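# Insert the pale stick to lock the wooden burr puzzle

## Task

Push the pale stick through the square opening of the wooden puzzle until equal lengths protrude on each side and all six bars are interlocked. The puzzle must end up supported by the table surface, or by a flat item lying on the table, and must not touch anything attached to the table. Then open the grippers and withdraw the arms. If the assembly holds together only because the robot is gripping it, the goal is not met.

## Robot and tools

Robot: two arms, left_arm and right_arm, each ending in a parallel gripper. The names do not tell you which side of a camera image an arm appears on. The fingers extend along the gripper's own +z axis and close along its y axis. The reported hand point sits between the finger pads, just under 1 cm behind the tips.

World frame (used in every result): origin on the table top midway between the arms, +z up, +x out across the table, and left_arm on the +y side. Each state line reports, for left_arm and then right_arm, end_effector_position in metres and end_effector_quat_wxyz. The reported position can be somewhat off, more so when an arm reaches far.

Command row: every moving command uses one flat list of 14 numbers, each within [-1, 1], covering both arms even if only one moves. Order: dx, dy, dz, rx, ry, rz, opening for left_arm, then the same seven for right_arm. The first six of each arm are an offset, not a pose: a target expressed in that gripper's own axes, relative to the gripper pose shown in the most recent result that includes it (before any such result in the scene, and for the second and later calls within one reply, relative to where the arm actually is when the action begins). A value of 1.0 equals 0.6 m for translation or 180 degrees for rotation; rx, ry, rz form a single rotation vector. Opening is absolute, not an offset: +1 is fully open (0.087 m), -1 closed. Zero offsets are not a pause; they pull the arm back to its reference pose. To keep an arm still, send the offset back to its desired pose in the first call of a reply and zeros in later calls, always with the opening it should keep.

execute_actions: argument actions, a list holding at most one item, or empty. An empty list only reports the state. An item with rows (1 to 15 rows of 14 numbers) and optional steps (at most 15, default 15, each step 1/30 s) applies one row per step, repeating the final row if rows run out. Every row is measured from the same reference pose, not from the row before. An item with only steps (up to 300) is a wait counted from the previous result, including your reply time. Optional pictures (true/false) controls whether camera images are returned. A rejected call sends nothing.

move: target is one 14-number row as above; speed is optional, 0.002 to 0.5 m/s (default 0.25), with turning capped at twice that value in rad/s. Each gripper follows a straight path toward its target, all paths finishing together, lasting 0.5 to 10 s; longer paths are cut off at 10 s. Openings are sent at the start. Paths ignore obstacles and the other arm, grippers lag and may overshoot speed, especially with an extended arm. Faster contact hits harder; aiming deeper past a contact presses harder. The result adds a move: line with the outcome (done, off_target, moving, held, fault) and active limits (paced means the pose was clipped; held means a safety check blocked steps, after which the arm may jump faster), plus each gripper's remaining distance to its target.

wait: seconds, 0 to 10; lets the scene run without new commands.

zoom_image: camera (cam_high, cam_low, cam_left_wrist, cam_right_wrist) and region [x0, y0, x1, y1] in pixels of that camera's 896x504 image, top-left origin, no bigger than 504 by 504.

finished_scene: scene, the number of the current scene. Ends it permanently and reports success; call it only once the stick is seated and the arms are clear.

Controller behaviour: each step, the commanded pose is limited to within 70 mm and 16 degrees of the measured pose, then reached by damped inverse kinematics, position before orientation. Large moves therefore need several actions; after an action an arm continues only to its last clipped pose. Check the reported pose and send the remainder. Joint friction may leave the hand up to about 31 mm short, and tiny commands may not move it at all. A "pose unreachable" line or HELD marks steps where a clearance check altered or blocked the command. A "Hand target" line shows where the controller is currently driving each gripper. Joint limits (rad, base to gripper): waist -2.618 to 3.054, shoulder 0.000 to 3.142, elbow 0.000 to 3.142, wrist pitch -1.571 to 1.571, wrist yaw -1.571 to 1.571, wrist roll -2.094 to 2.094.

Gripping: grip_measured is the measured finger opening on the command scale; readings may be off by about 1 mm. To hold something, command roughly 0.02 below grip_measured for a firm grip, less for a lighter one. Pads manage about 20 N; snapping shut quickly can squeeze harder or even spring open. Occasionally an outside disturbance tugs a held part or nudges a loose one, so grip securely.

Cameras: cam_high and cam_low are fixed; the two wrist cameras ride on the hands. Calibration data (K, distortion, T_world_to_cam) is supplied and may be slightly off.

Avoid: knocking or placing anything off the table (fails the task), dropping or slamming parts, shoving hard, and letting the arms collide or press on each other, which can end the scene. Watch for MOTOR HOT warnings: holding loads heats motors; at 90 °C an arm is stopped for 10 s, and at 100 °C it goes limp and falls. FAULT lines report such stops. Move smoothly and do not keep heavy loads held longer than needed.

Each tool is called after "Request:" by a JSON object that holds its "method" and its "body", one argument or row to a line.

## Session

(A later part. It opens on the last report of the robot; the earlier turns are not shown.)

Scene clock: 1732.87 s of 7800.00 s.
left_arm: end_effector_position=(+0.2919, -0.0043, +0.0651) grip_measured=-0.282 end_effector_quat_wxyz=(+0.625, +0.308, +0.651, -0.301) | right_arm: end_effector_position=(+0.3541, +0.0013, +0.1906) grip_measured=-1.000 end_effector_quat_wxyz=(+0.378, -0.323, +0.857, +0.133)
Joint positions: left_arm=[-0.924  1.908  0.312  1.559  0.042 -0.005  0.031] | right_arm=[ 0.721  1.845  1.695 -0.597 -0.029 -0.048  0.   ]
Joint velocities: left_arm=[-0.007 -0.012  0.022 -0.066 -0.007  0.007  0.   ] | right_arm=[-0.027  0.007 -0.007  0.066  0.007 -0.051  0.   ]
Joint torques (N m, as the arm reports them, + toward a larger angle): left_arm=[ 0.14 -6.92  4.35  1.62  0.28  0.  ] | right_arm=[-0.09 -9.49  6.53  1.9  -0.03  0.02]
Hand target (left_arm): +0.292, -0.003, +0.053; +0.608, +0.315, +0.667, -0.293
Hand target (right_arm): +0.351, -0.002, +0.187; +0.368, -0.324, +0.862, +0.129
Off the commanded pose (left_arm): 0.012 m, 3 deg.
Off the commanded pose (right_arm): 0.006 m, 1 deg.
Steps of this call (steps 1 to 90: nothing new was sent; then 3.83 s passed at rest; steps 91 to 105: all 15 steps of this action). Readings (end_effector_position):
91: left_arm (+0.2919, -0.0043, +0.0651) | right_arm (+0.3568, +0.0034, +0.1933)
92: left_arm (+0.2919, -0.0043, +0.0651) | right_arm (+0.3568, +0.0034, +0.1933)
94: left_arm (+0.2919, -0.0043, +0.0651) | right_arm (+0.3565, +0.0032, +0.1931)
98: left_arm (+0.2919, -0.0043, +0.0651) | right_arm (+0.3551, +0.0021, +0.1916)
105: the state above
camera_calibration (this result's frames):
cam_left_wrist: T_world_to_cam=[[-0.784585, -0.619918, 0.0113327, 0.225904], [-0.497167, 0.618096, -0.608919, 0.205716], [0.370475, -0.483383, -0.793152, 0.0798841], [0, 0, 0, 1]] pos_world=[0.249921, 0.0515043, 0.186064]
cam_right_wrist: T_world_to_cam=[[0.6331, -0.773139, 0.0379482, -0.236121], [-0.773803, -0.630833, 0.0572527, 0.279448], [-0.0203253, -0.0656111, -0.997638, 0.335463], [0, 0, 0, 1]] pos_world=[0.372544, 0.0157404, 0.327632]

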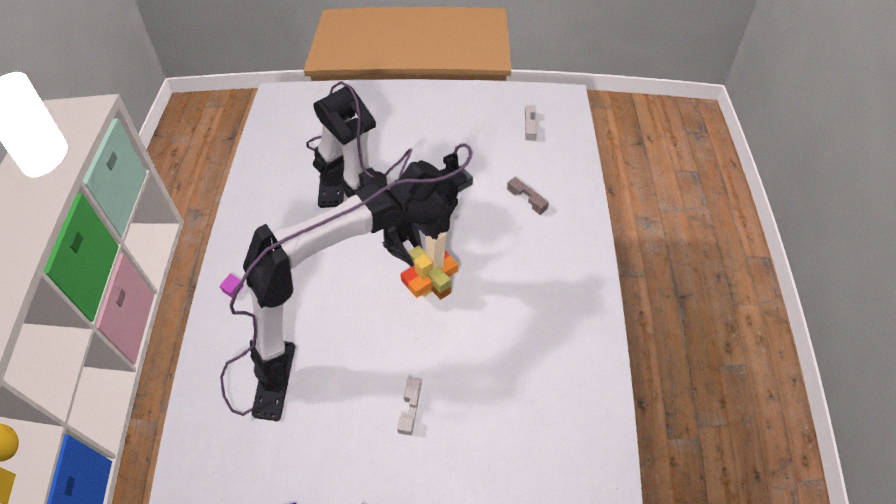

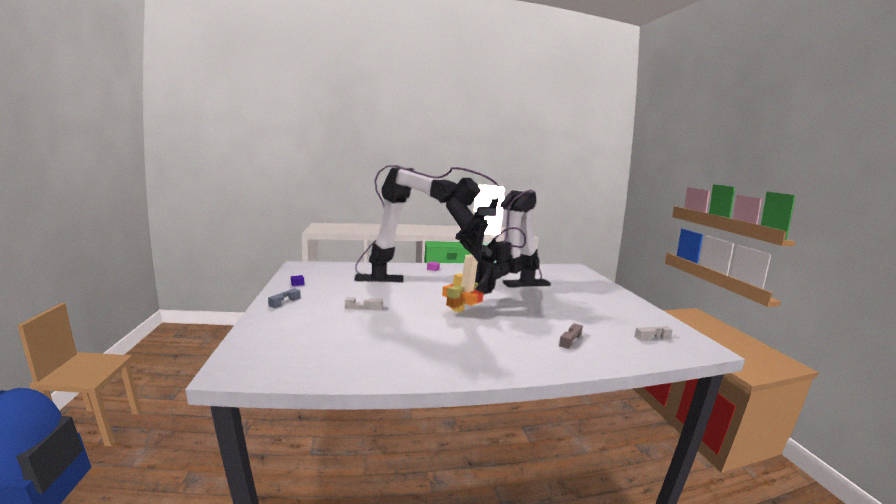

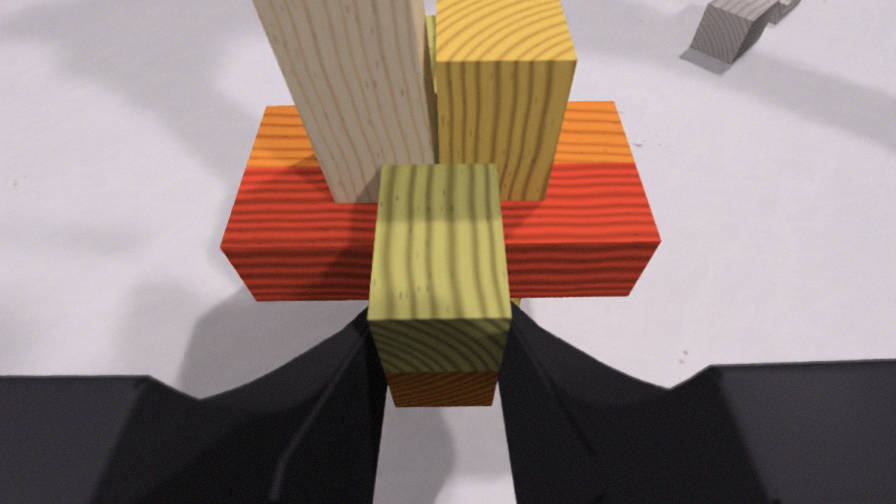

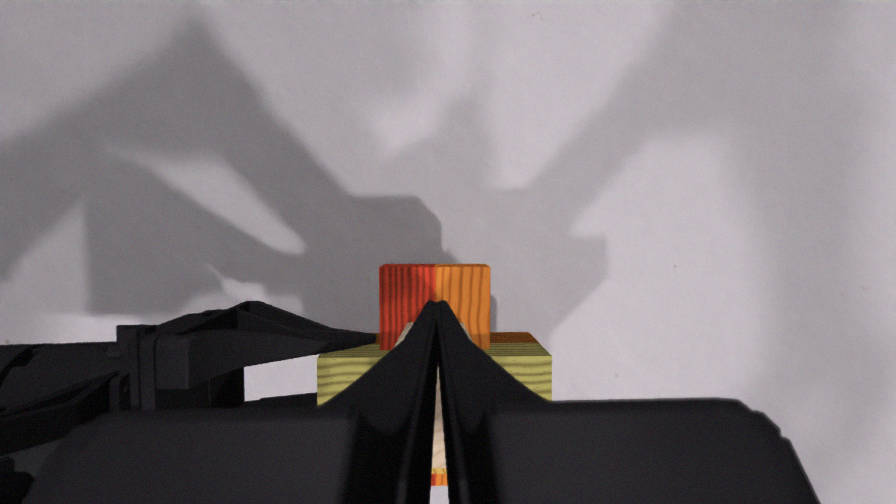

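Probably touching now. Continue with a larger q4 command.

Request:
{"method": "execute_actions", "body": {
  "actions": [
    {"rows": [[0.02,0.002,0,0,0.017,0,-0.32, 0.011,0,-0.0018,0,0.0083,0,-1],[0.02,0.002,0,0,0.017,0,-0.32, 0.013,0,-0.0021,0,0.0098,0,-1],[0.02,0.002,0,0,0.017,0,-0.32, 0.015,0,-0.0024,0,0.0113,0,-1],[0.02,0.002,0,0,0.017,0,-0.32, 0.017,0,-0.0027,0,0.0128,0,-1],[0.02,0.002,0,0,0.017,0,-0.32, 0.019,0,-0.0031,0,0.0144,0,-1],[0.02,0.002,0,0,0.017,0,-0.32, 0.021,0,-0.0034,0,0.0159,0,-1],[0.02,0.002,0,0,0.017,0,-0.32, 0.023,0,-0.0037,0,0.0174,0,-1],[0.02,0.002,0,0,0.017,0,-0.32, 0.025,0,-0.004,0,0.019,0,-1]], "steps": 15}
  ]
}}

Scene clock: 1739.97 s of 7800.00 s.
left_arm: end_effector_position=(+0.2919, -0.0043, +0.0651) grip_measured=-0.282 end_effector_quat_wxyz=(+0.625, +0.308, +0.651, -0.301) | right_arm: end_effector_position=(+0.3533, +0.0007, +0.1898) grip_measured=-1.000 end_effector_quat_wxyz=(+0.376, -0.323, +0.858, +0.133)
Joint positions: left_arm=[-0.924  1.908  0.312  1.559  0.042 -0.005  0.031] | right_arm=[ 0.721  1.845  1.695 -0.602 -0.029 -0.048  0.   ]
Joint velocities: left_arm=[ 0.002 -0.012  0.002 -0.007  0.037  0.081  0.001] | right_arm=[ 0.017  0.017  0.002  0.007 -0.007  0.022  0.   ]
Joint torques (N m, as the arm reports them, + toward a larger angle): left_arm=[-0.1  -6.94  4.4   1.64  0.22  0.04] | right_arm=[-0.13 -9.51  6.75  1.52 -0.04  0.01]
Hand target (left_arm): +0.292, -0.003, +0.053; +0.608, +0.315, +0.667, -0.293
Hand target (right_arm): +0.345, -0.007, +0.181; +0.352, -0.326, +0.868, +0.124
Off the commanded pose (left_arm): 0.012 m, 3 deg.
Off the commanded pose (right_arm): 0.014 m, 3 deg.
Steps of this call (steps 1 to 90: nothing new was sent; then 3.60 s passed at rest; steps 91 to 105: all 15 steps of this action). Readings (end_effector_position):
91: left_arm (+0.2919, -0.0043, +0.0651) | right_arm (+0.3540, +0.0012, +0.1906)
92: left_arm (+0.2919, -0.0043, +0.0651) | right_arm (+0.3540, +0.0012, +0.1905)
94: left_arm (+0.2919, -0.0043, +0.0651) | right_arm (+0.3538, +0.0011, +0.1903)
98: left_arm (+0.2919, -0.0043, +0.0651) | right_arm (+0.3534, +0.0008, +0.1900)
105: the state above
camera_calibration (this result's frames):
cam_left_wrist: T_world_to_cam=[[-0.784585, -0.619918, 0.0113327, 0.225904], [-0.497167, 0.618096, -0.608919, 0.205716], [0.370475, -0.483383, -0.793152, 0.0798841], [0, 0, 0, 1]] pos_world=[0.249921, 0.0515043, 0.186064]
cam_right_wrist: T_world_to_cam=[[0.633248, -0.773024, 0.0378172, -0.236094], [-0.773569, -0.630652, 0.0622015, 0.277477], [-0.0242338, -0.0686432, -0.997347, 0.335971], [0, 0, 0, 1]] pos_world=[0.372296, 0.0155477, 0.326748]

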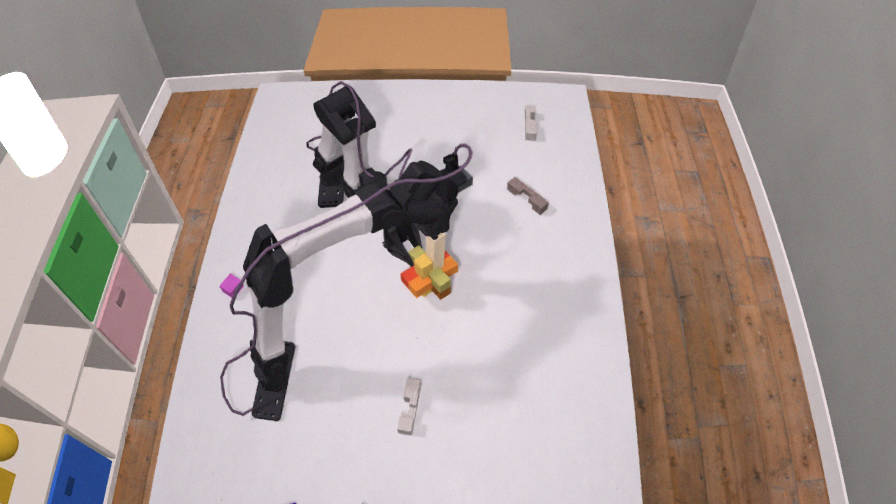

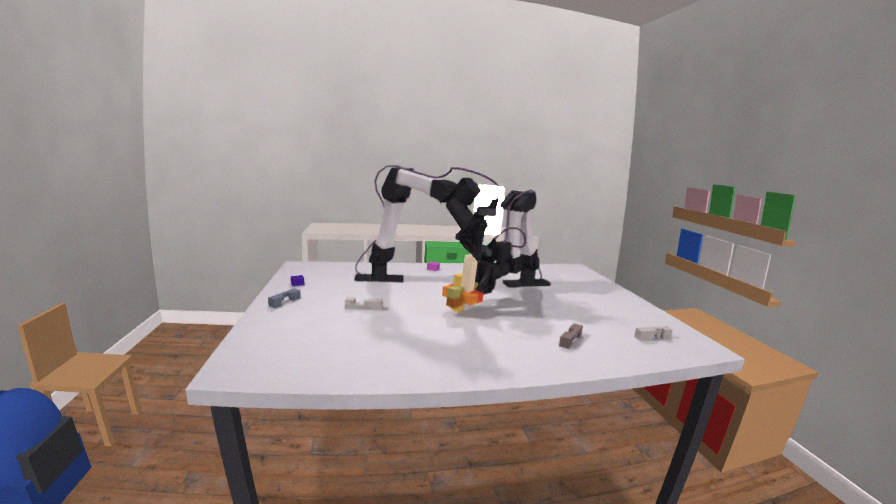

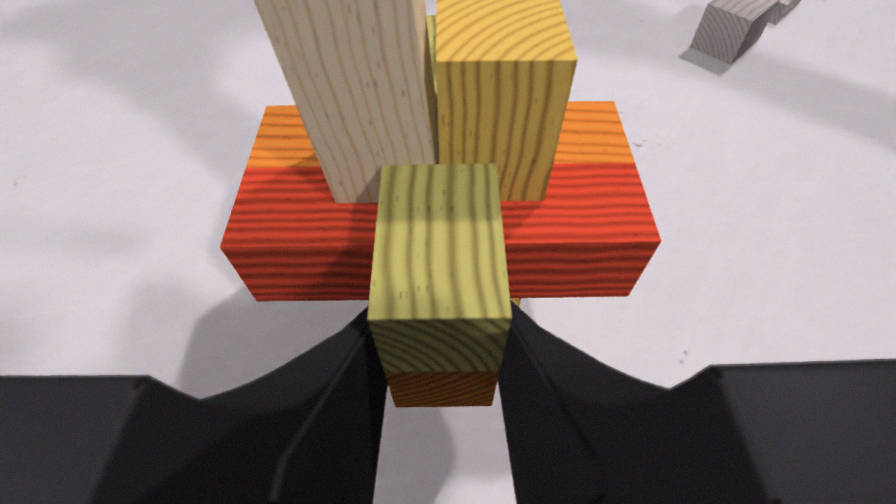

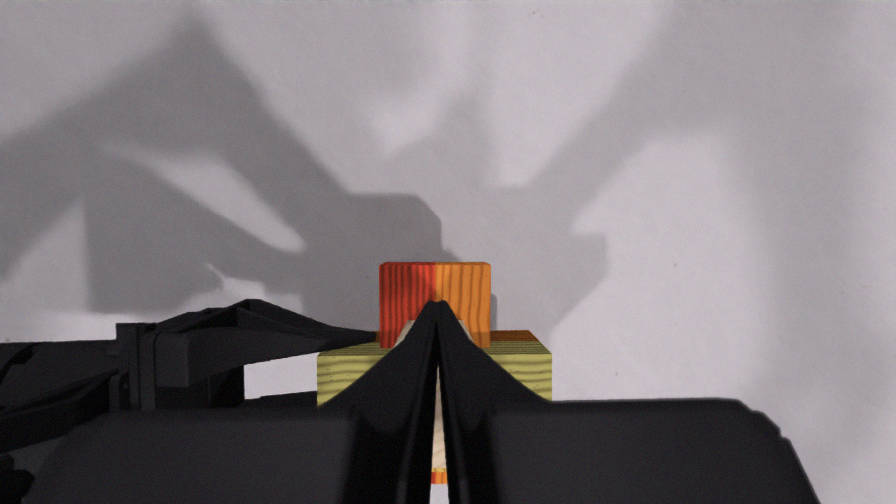

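Request:
{"method": "execute_actions", "body": {
  "actions": [
    {"rows": [[0.02,0.002,0,0,0.017,0,-0.32, 0.022,0,-0.005,0,0.017,0,-1],[0.02,0.002,0,0,0.017,0,-0.32, 0.0215,0,-0.007,0,0.0168,0,-1],[0.02,0.002,0,0,0.017,0,-0.32, 0.021,0,-0.0085,0,0.0165,0,-1],[0.02,0.002,0,0,0.017,0,-0.32, 0.020,0,-0.010,0,0.016,0,-1],[0.02,0.002,0,0,0.017,0,-0.32, 0.0193,0,-0.011,0,0.0155,0,-1],[0.02,0.002,0,0,0.017,0,-0.32, 0.0186,0,-0.012,0,0.015,0,-1],[0.02,0.002,0,0,0.017,0,-0.32, 0.018,0,-0.0128,0,0.0146,0,-1],[0.02,0.002,0,0,0.017,0,-0.32, 0.0174,0,-0.0136,0,0.0142,0,-1],[0.02,0.002,0,0,0.017,0,-0.32, 0.0168,0,-0.0143,0,0.0139,0,-1]], "steps": 15}
  ]
}}

Scene clock: 1749.13 s of 7800.00 s.
left_arm: end_effector_position=(+0.2919, -0.0043, +0.0651) grip_measured=-0.282 end_effector_quat_wxyz=(+0.625, +0.308, +0.651, -0.301) | right_arm: end_effector_position=(+0.3505, -0.0015, +0.1902) grip_measured=-1.000 end_effector_quat_wxyz=(+0.372, -0.324, +0.860, +0.131)
Joint positions: left_arm=[-0.924  1.908  0.312  1.559  0.042 -0.005  0.031] | right_arm=[ 0.721  1.839  1.695 -0.618 -0.029 -0.048  0.   ]
Joint velocities: left_arm=[ 0.007  0.002 -0.027 -0.095 -0.037 -0.095  0.001] | right_arm=[-0.007 -0.022 -0.012 -0.081  0.007 -0.037  0.   ]
Joint torques (N m, as the arm reports them, + toward a larger angle): left_arm=[ 0.09 -7.06  4.55  1.65  0.24  0.  ] | right_arm=[ -0.17 -10.02   6.76   1.7   -0.02   0.03]
Hand target (left_arm): +0.292, -0.003, +0.053; +0.608, +0.315, +0.667, -0.293
Hand target (right_arm): +0.343, -0.008, +0.188; +0.357, -0.326, +0.866, +0.126
Off the commanded pose (left_arm): 0.012 m, 3 deg.
Off the commanded pose (right_arm): 0.010 m, 2 deg.
Steps of this call (steps 1 to 90: nothing new was sent; then 5.67 s passed at rest; steps 91 to 105: all 15 steps of this action). Readings (end_effector_position):
91: left_arm (+0.2919, -0.0043, +0.0651) | right_arm (+0.3533, +0.0007, +0.1898)
92: left_arm (+0.2919, -0.0043, +0.0651) | right_arm (+0.3533, +0.0007, +0.1898)
94: left_arm (+0.2919, -0.0043, +0.0651) | right_arm (+0.3532, +0.0006, +0.1898)
98: left_arm (+0.2919, -0.0043, +0.0651) | right_arm (+0.3531, +0.0006, +0.1901)
105: the state above
camera_calibration (this result's frames):
cam_left_wrist: T_world_to_cam=[[-0.784585, -0.619918, 0.0113327, 0.225904], [-0.497167, 0.618096, -0.608919, 0.205716], [0.370475, -0.483383, -0.793152, 0.0798841], [0, 0, 0, 1]] pos_world=[0.249921, 0.0515043, 0.186064]
cam_right_wrist: T_world_to_cam=[[0.633532, -0.772804, 0.0375626, -0.236066], [-0.773065, -0.63026, 0.0717142, 0.271964], [-0.0317468, -0.0744716, -0.996718, 0.338643], [0, 0, 0, 1]] pos_world=[0.370551, 0.0141946, 0.326895]

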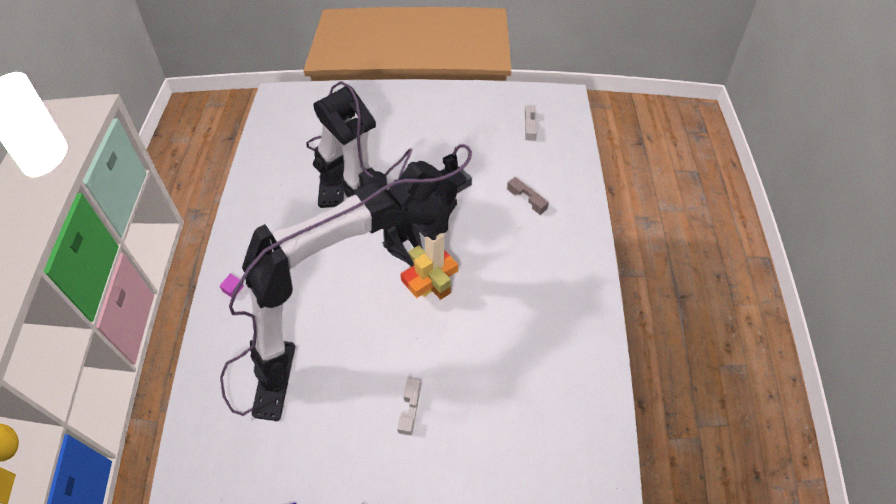

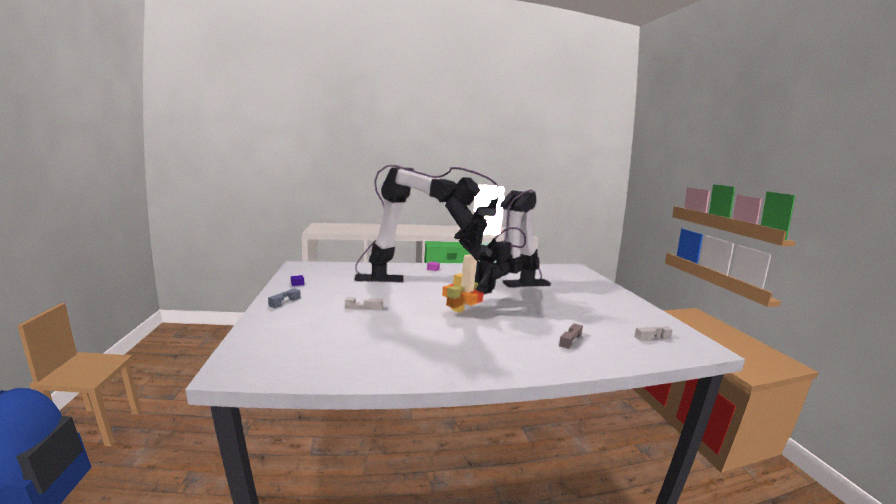

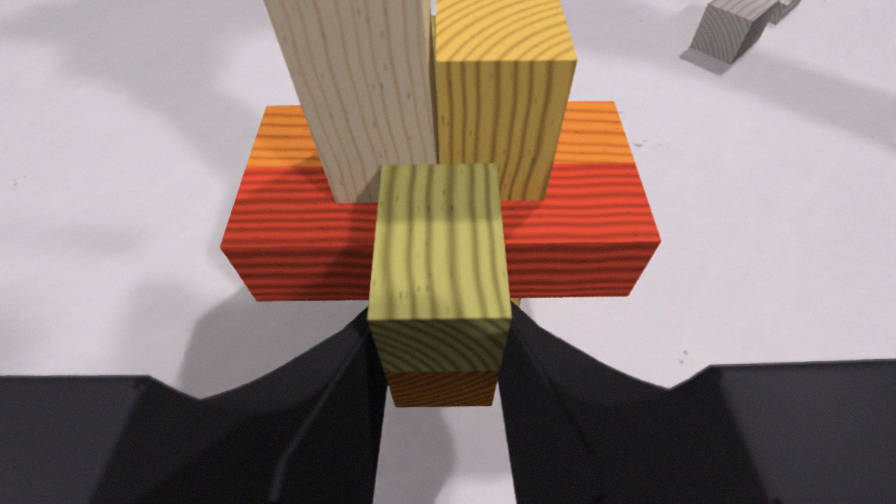

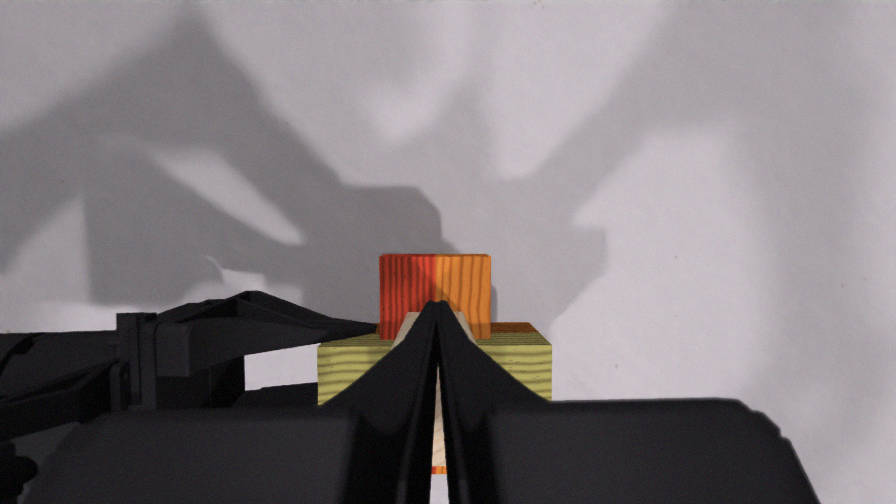

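Working. Repeat the same.

Request:
{"method": "execute_actions", "body": {
  "actions": [
    {"rows": [[0.02,0.002,0,0,0.017,0,-0.32, 0.016,0,-0.009,0,0.0125,0,-1],[0.02,0.002,0,0,0.017,0,-0.32, 0.017,0,-0.010,0,0.0135,0,-1],[0.02,0.002,0,0,0.017,0,-0.32, 0.018,0,-0.0105,0,0.0143,0,-1],[0.02,0.002,0,0,0.017,0,-0.32, 0.019,0,-0.011,0,0.0152,0,-1],[0.02,0.002,0,0,0.017,0,-0.32, 0.0186,0,-0.012,0,0.015,0,-1],[0.02,0.002,0,0,0.017,0,-0.32, 0.018,0,-0.0128,0,0.0146,0,-1],[0.02,0.002,0,0,0.017,0,-0.32, 0.0174,0,-0.0136,0,0.0142,0,-1],[0.02,0.002,0,0,0.017,0,-0.32, 0.0168,0,-0.0143,0,0.0139,0,-1]], "steps": 15}
  ]
}}

Scene clock: 1754.60 s of 7800.00 s.
left_arm: end_effector_position=(+0.2919, -0.0043, +0.0651) grip_measured=-0.282 end_effector_quat_wxyz=(+0.625, +0.308, +0.651, -0.301) | right_arm: end_effector_position=(+0.3470, -0.0042, +0.1901) grip_measured=-1.000 end_effector_quat_wxyz=(+0.365, -0.325, +0.863, +0.130)
Joint positions: left_arm=[-0.924  1.908  0.312  1.559  0.042 -0.005  0.031] | right_arm=[ 0.721  1.833  1.695 -0.637 -0.029 -0.048  0.   ]
Joint velocities: left_arm=[-0.007  0.007 -0.012 -0.007 -0.022 -0.11  -0.   ] | right_arm=[ 0.007  0.007  0.012 -0.139 -0.051 -0.037  0.   ]
Joint torques (N m, as the arm reports them, + toward a larger angle): left_arm=[ 0.1  -7.07  4.6   1.63  0.25  0.09] | right_arm=[-0.23 -9.88  6.72  1.66 -0.04  0.01]
Hand target (left_arm): +0.292, -0.003, +0.053; +0.608, +0.315, +0.667, -0.293
Hand target (right_arm): +0.341, -0.010, +0.189; +0.353, -0.326, +0.868, +0.125
Off the commanded pose (left_arm): 0.012 m, 3 deg.
Off the commanded pose (right_arm): 0.009 m, 2 deg.
Steps of this call (steps 1 to 90: nothing new was sent; then 1.97 s passed at rest; steps 91 to 105: all 15 steps of this action). Readings (end_effector_position):
91: left_arm (+0.2919, -0.0043, +0.0651) | right_arm (+0.3501, -0.0018, +0.1902)
92: left_arm (+0.2919, -0.0043, +0.0651) | right_arm (+0.3499, -0.0019, +0.1901)
94: left_arm (+0.2919, -0.0043, +0.0651) | right_arm (+0.3496, -0.0022, +0.1898)
98: left_arm (+0.2919, -0.0043, +0.0651) | right_arm (+0.3485, -0.0030, +0.1904)
105: the state above
camera_calibration (this result's frames):
cam_left_wrist: T_world_to_cam=[[-0.784585, -0.619918, 0.0113327, 0.225904], [-0.497167, 0.618096, -0.608919, 0.205716], [0.370475, -0.483383, -0.793152, 0.0798841], [0, 0, 0, 1]] pos_world=[0.249921, 0.0515043, 0.186064]
cam_right_wrist: T_world_to_cam=[[0.633938, -0.772489, 0.03719, -0.236009], [-0.772212, -0.629599, 0.0854008, 0.26459], [-0.0425564, -0.0828574, -0.995652, 0.341724], [0, 0, 0, 1]] pos_world=[0.368478, 0.0125856, 0.326419]

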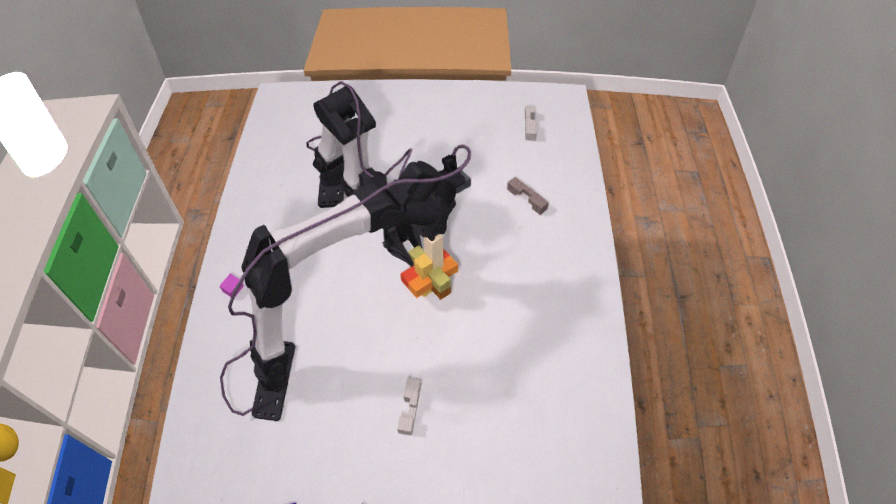

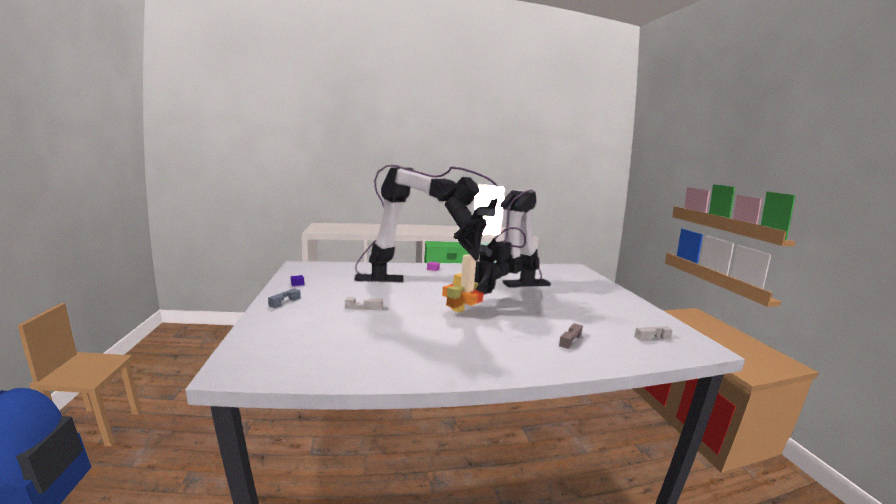

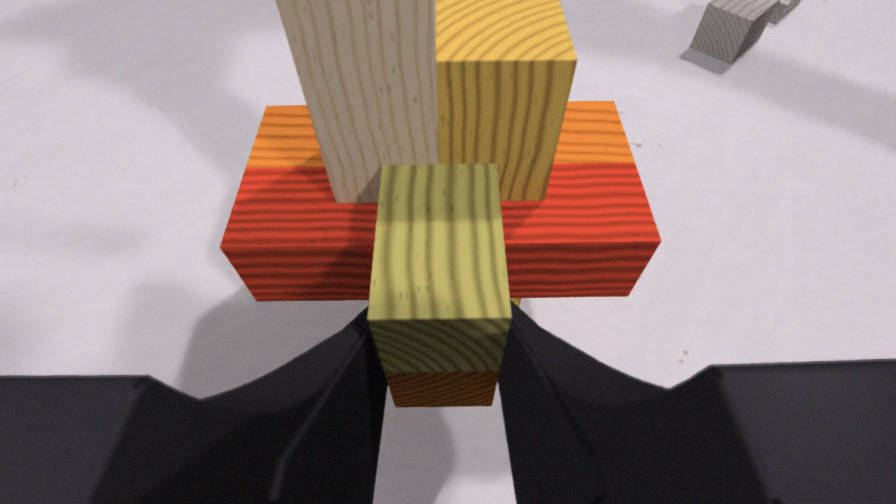

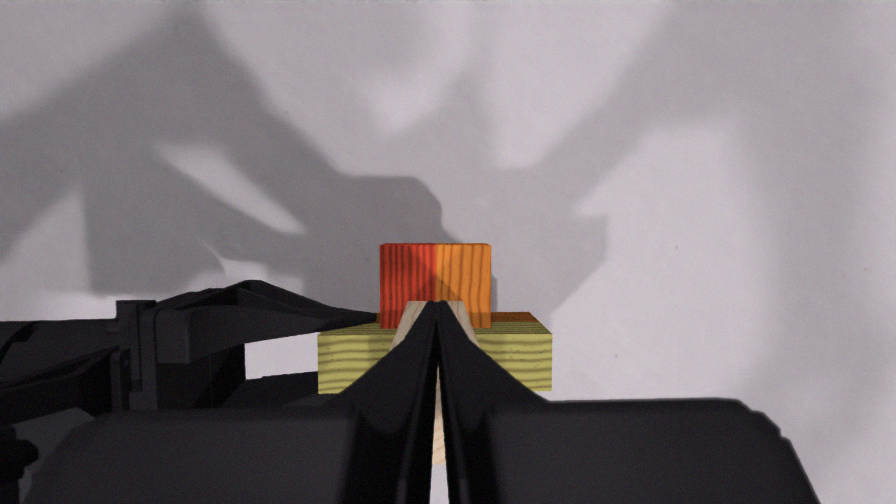

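Request:
{"method": "execute_actions", "body": {
  "actions": [
    {"rows": [[0.02,0.002,0,0,0.017,0,-0.32, 0.017,0,-0.009,0,0.0135,0,-1],[0.02,0.002,0,0,0.017,0,-0.32, 0.020,0,-0.006,0,0.0155,0,-1],[0.02,0.002,0,0,0.017,0,-0.32, 0.023,0,-0.003,0,0.0175,0,-1],[0.02,0.002,0,0,0.017,0,-0.32, 0.026,0,-0.001,0,0.0195,0,-1],[0.02,0.002,0,0,0.017,0,-0.32, 0.029,0,0.001,0,0.0215,0,-1],[0.02,0.002,0,0,0.017,0,-0.32, 0.031,0,0.003,0,0.0228,0,-1],[0.02,0.002,0,0,0.017,0,-0.32, 0.033,0,0.005,0,0.024,0,-1],[0.02,0.002,0,0,0.017,0,-0.32, 0.035,0,0.0065,0,0.0255,0,-1],[0.02,0.002,0,0,0.017,0,-0.32, 0.037,0,0.008,0,0.027,0,-1],[0.02,0.002,0,0,0.017,0,-0.32, 0.039,0,0.009,0,0.0285,0,-1]], "steps": 15}
  ]
}}

Scene clock: 1767.27 s of 7800.00 s.
left_arm: end_effector_position=(+0.2919, -0.0043, +0.0651) grip_measured=-0.282 end_effector_quat_wxyz=(+0.625, +0.308, +0.651, -0.301) | right_arm: end_effector_position=(+0.3465, -0.0047, +0.1897) grip_measured=-1.000 end_effector_quat_wxyz=(+0.364, -0.325, +0.863, +0.129)
Joint positions: left_arm=[-0.924  1.908  0.312  1.559  0.042 -0.005  0.031] | right_arm=[ 0.721  1.833  1.695 -0.64  -0.029 -0.048  0.   ]
Joint velocities: left_arm=[-0.002  0.002 -0.007  0.066 -0.051  0.037 -0.   ] | right_arm=[-0.002  0.002 -0.012  0.007 -0.007 -0.037  0.   ]
Joint torques (N m, as the arm reports them, + toward a larger angle): left_arm=[-0.06 -7.02  4.26  1.62  0.22  0.06] | right_arm=[-0.06 -7.79  6.36  1.38  0.01  0.04]
Hand target (left_arm): +0.292, -0.003, +0.053; +0.608, +0.315, +0.667, -0.293
Hand target (right_arm): +0.338, -0.013, +0.171; +0.327, -0.330, +0.878, +0.115
Off the commanded pose (left_arm): 0.012 m, 3 deg.
Off the commanded pose (right_arm): 0.023 m, 5 deg.
Steps of this call (steps 1 to 90: nothing new was sent; then 9.17 s passed at rest; steps 91 to 105: all 15 steps of this action). Readings (end_effector_position):
91: left_arm (+0.2919, -0.0043, +0.0651) | right_arm (+0.3468, -0.0044, +0.1899)
92: left_arm (+0.2919, -0.0043, +0.0651) | right_arm (+0.3467, -0.0044, +0.1899)
94: left_arm (+0.2919, -0.0043, +0.0651) | right_arm (+0.3467, -0.0044, +0.1899)
98: left_arm (+0.2919, -0.0043, +0.0651) | right_arm (+0.3466, -0.0045, +0.1898)
105: the state above
camera_calibration (this result's frames):
cam_left_wrist: T_world_to_cam=[[-0.784585, -0.619918, 0.0113327, 0.225904], [-0.497167, 0.618096, -0.608919, 0.205716], [0.370475, -0.483383, -0.793152, 0.0798841], [0, 0, 0, 1]] pos_world=[0.249921, 0.0515043, 0.186064]
cam_right_wrist: T_world_to_cam=[[0.633811, -0.772584, 0.0373737, -0.236033], [-0.772188, -0.629208, 0.0884466, 0.263423], [-0.0448166, -0.0849179, -0.99538, 0.341937], [0, 0, 0, 1]] pos_world=[0.368337, 0.0124285, 0.32588]

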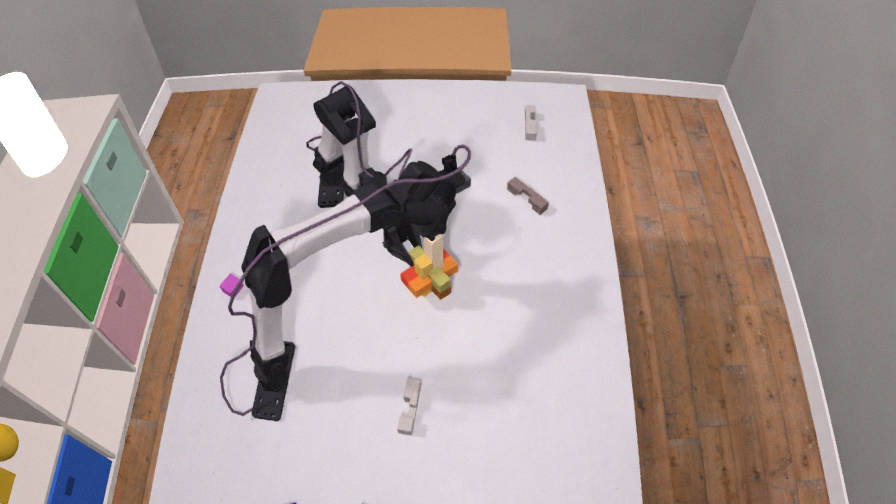

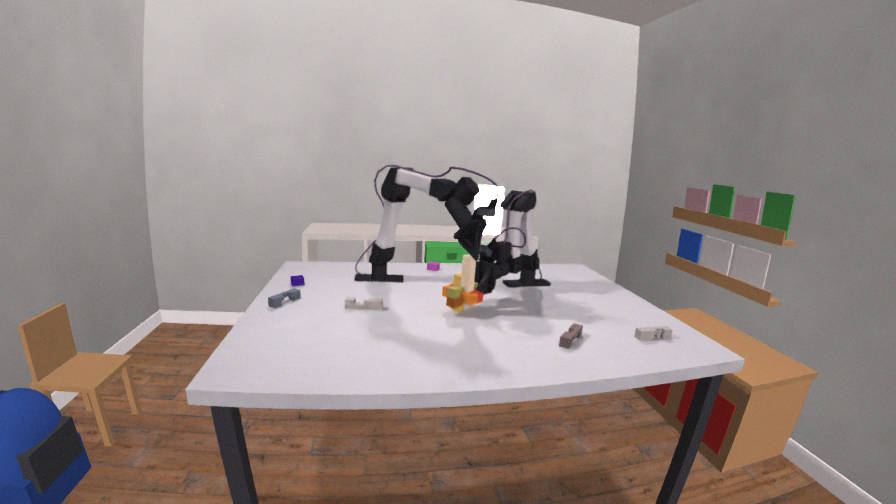

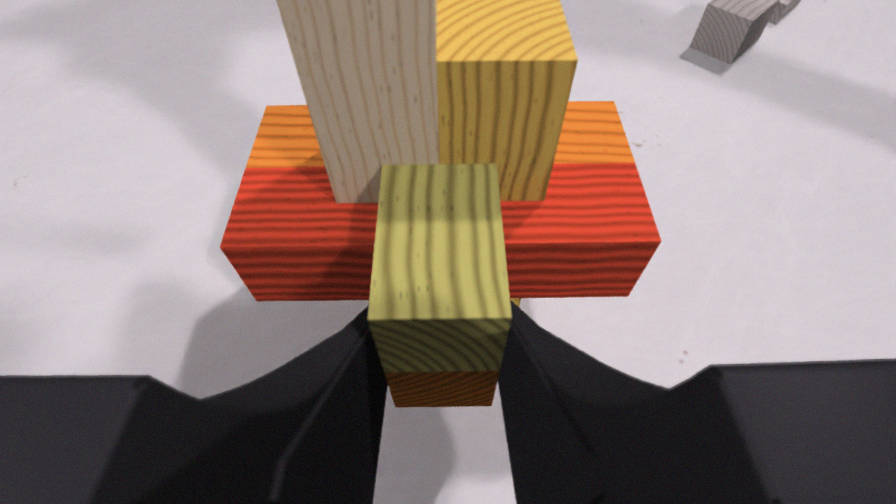

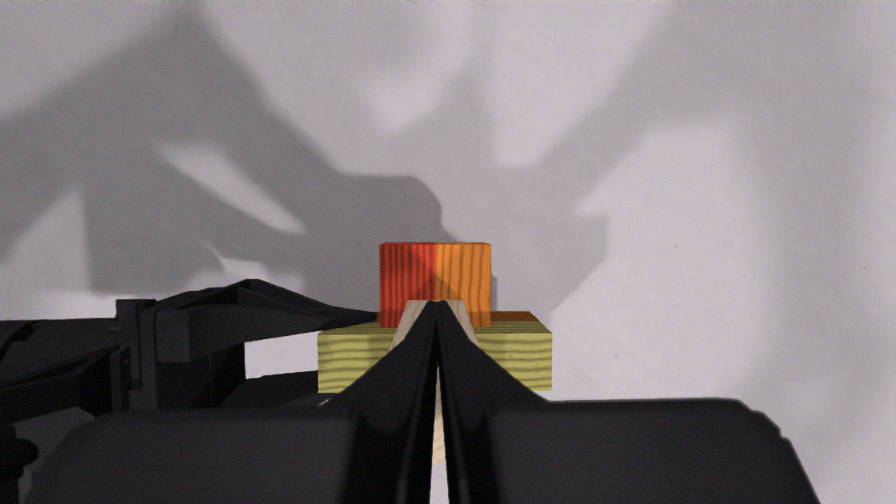

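Request:
{"method": "execute_actions", "body": {
  "actions": [
    {"rows": [[0.02,0.002,0,0,0.017,0,-0.32, 0.039,0,0.009,0,0.0285,0,-1],[0.02,0.002,0,0,0.017,0,-0.32, 0.0405,0,0.010,0,0.0295,0,-1],[0.02,0.002,0,0,0.017,0,-0.32, 0.042,0,0.011,0,0.0305,0,-1],[0.02,0.002,0,0,0.017,0,-0.32, 0.0435,0,0.012,0,0.0315,0,-1],[0.02,0.002,0,0,0.017,0,-0.32, 0.045,0,0.013,0,0.0325,0,-1],[0.02,0.002,0,0,0.017,0,-0.32, 0.0465,0,0.014,0,0.0335,0,-1],[0.02,0.002,0,0,0.017,0,-0.32, 0.048,0,0.015,0,0.0345,0,-1],[0.02,0.002,0,0,0.017,0,-0.32, 0.0495,0,0.016,0,0.0355,0,-1],[0.02,0.002,0,0,0.017,0,-0.32, 0.0515,0,0.0174,0,0.0366,0,-1]], "steps": 15}
  ]
}}

Scene clock: 1773.73 s of 7800.00 s.
left_arm: end_effector_position=(+0.2919, -0.0043, +0.0651) grip_measured=-0.282 end_effector_quat_wxyz=(+0.625, +0.308, +0.651, -0.301) | right_arm: end_effector_position=(+0.3464, -0.0049, +0.1895) grip_measured=-1.000 end_effector_quat_wxyz=(+0.364, -0.325, +0.864, +0.129)
Joint positions: left_arm=[-0.924  1.908  0.312  1.559  0.042 -0.005  0.031] | right_arm=[ 0.721  1.833  1.695 -0.642 -0.028 -0.048  0.   ]
Joint velocities: left_arm=[-0.002  0.007  0.022 -0.051 -0.007 -0.066  0.001] | right_arm=[-0.012 -0.022 -0.002 -0.007 -0.022 -0.022  0.   ]
Joint torques (N m, as the arm reports them, + toward a larger angle): left_arm=[ 0.1  -7.07  4.19  1.62  0.26  0.  ] | right_arm=[-0.05 -6.69  6.3   1.31 -0.03 -0.01]
Hand target (left_arm): +0.292, -0.003, +0.053; +0.608, +0.315, +0.667, -0.293
Hand target (right_arm): +0.336, -0.014, +0.162; +0.315, -0.331, +0.883, +0.111
Off the commanded pose (left_arm): 0.012 m, 3 deg.
Off the commanded pose (right_arm): 0.032 m, 7 deg.
Steps of this call (steps 1 to 90: nothing new was sent; then 2.97 s passed at rest; steps 91 to 105: all 15 steps of this action). Readings (end_effector_position):
91: left_arm (+0.2919, -0.0043, +0.0651) | right_arm (+0.3465, -0.0047, +0.1897)
92: left_arm (+0.2919, -0.0043, +0.0651) | right_arm (+0.3465, -0.0047, +0.1897)
94: left_arm (+0.2919, -0.0043, +0.0651) | right_arm (+0.3465, -0.0047, +0.1896)
98: left_arm (+0.2919, -0.0043, +0.0651) | right_arm (+0.3464, -0.0048, +0.1895)
105: the state above
camera_calibration (this result's frames):
cam_left_wrist: T_world_to_cam=[[-0.784585, -0.619918, 0.0113327, 0.225904], [-0.497167, 0.618096, -0.608919, 0.205716], [0.370475, -0.483383, -0.793152, 0.0798841], [0, 0, 0, 1]] pos_world=[0.249921, 0.0515043, 0.186064]
cam_right_wrist: T_world_to_cam=[[0.633629, -0.772722, 0.0376102, -0.23607], [-0.772293, -0.628917, 0.0895925, 0.263024], [-0.0455764, -0.0858145, -0.995268, 0.341982], [0, 0, 0, 1]] pos_world=[0.368299, 0.0123509, 0.325677]

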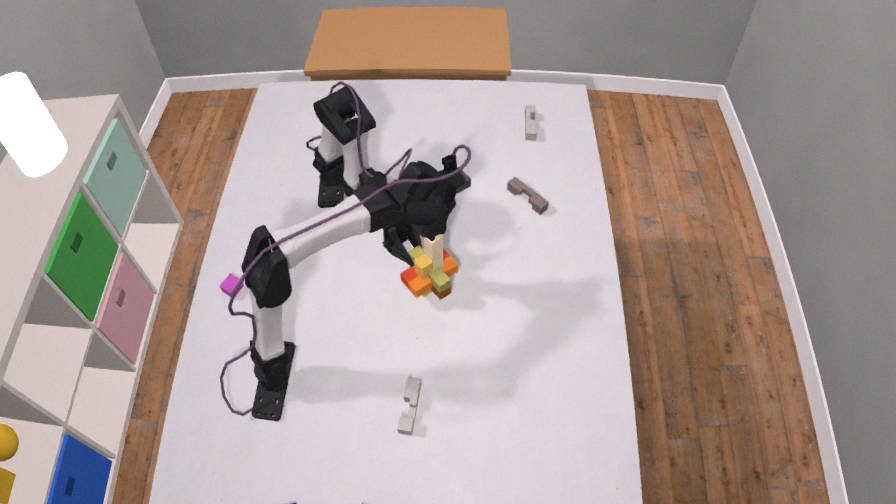

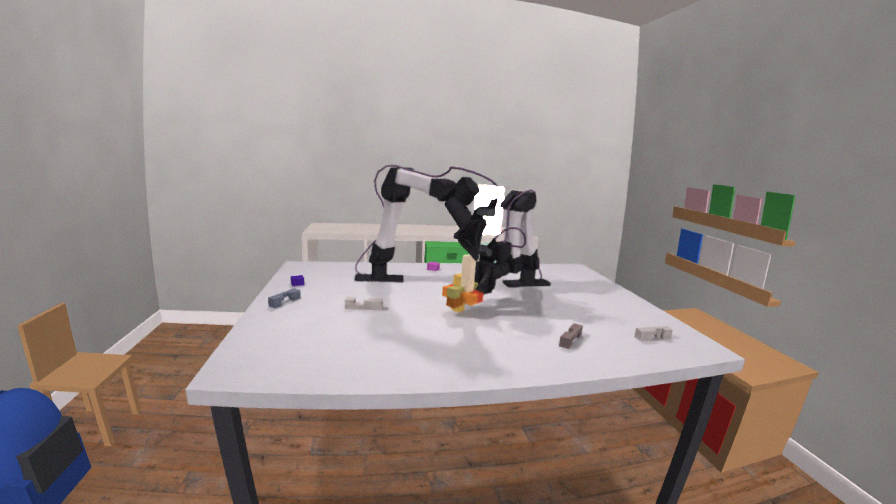

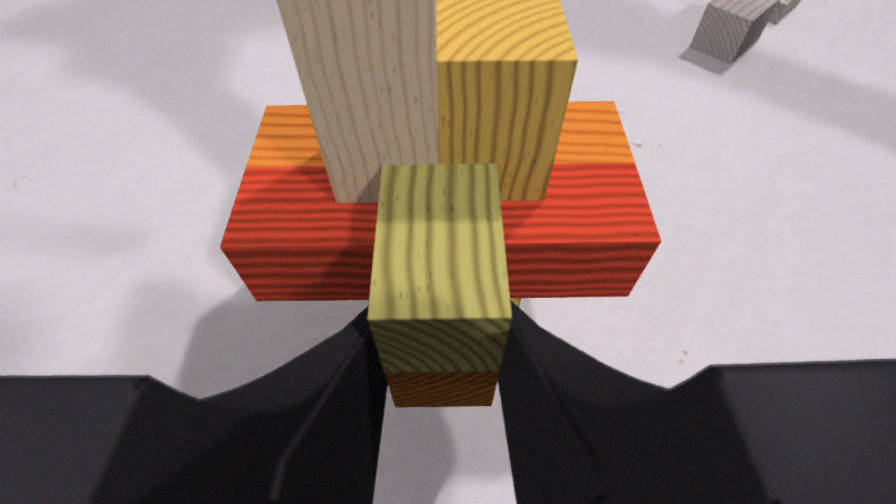

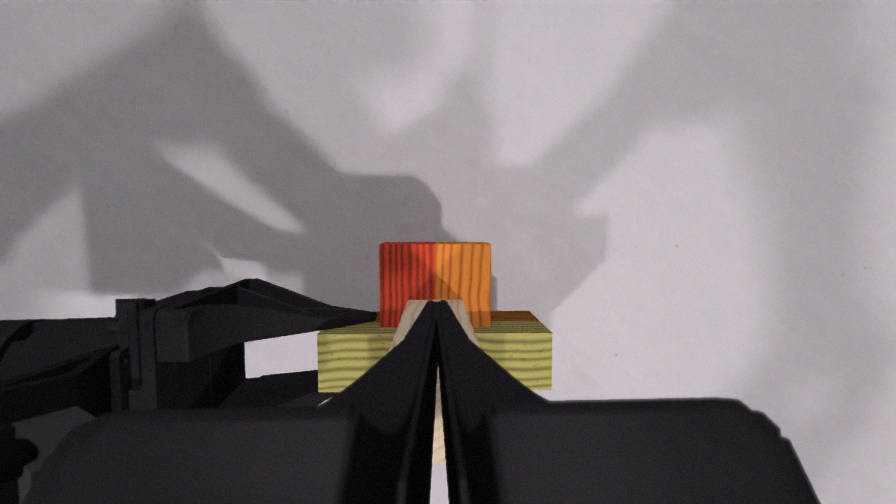

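Request:
{"method": "zoom_image", "body": {
  "camera": "cam_left_wrist",
  "region": [310, 140, 400, 220]
}}

Request:
{"method": "zoom_image", "body": {
  "camera": "cam_high",
  "region": [395, 230, 465, 305]
}}

Region (310, 140, 400, 220) of cam_left_wrist's 896x504 image, scaled by 5.600, with more detail than that image has.

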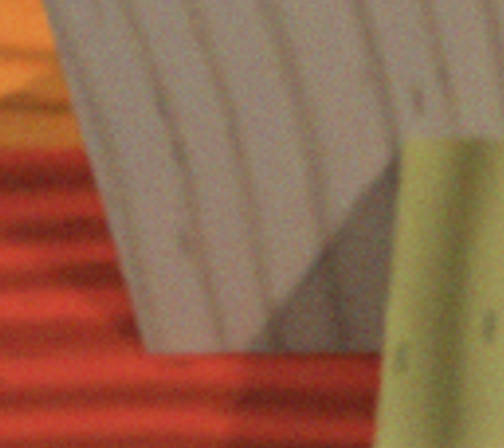

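Region (395, 230, 465, 305) of cam_high's 896x504 image, scaled by 6.720, with more detail than that image has; it fills the left 470 columns of this view, and the rest is white.

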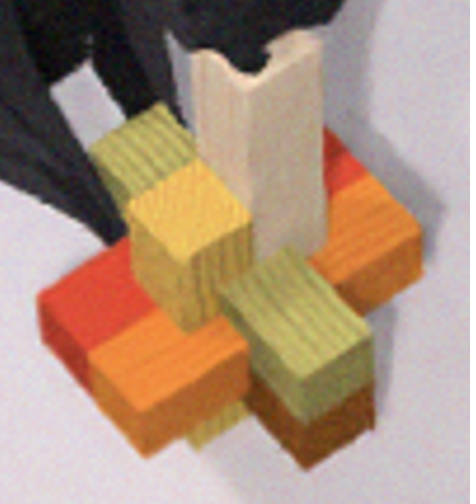

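Request:
{"method": "zoom_image", "body": {
  "camera": "cam_left_wrist",
  "region": [320, 150, 572, 260]
}}

Region (320, 150, 572, 260) of cam_left_wrist's 896x504 image, scaled by 2.000, with more detail than that image has; it fills the top 220 rows of this view, and the rest is white.

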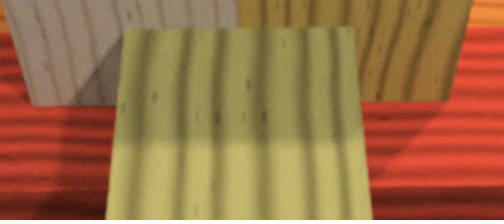

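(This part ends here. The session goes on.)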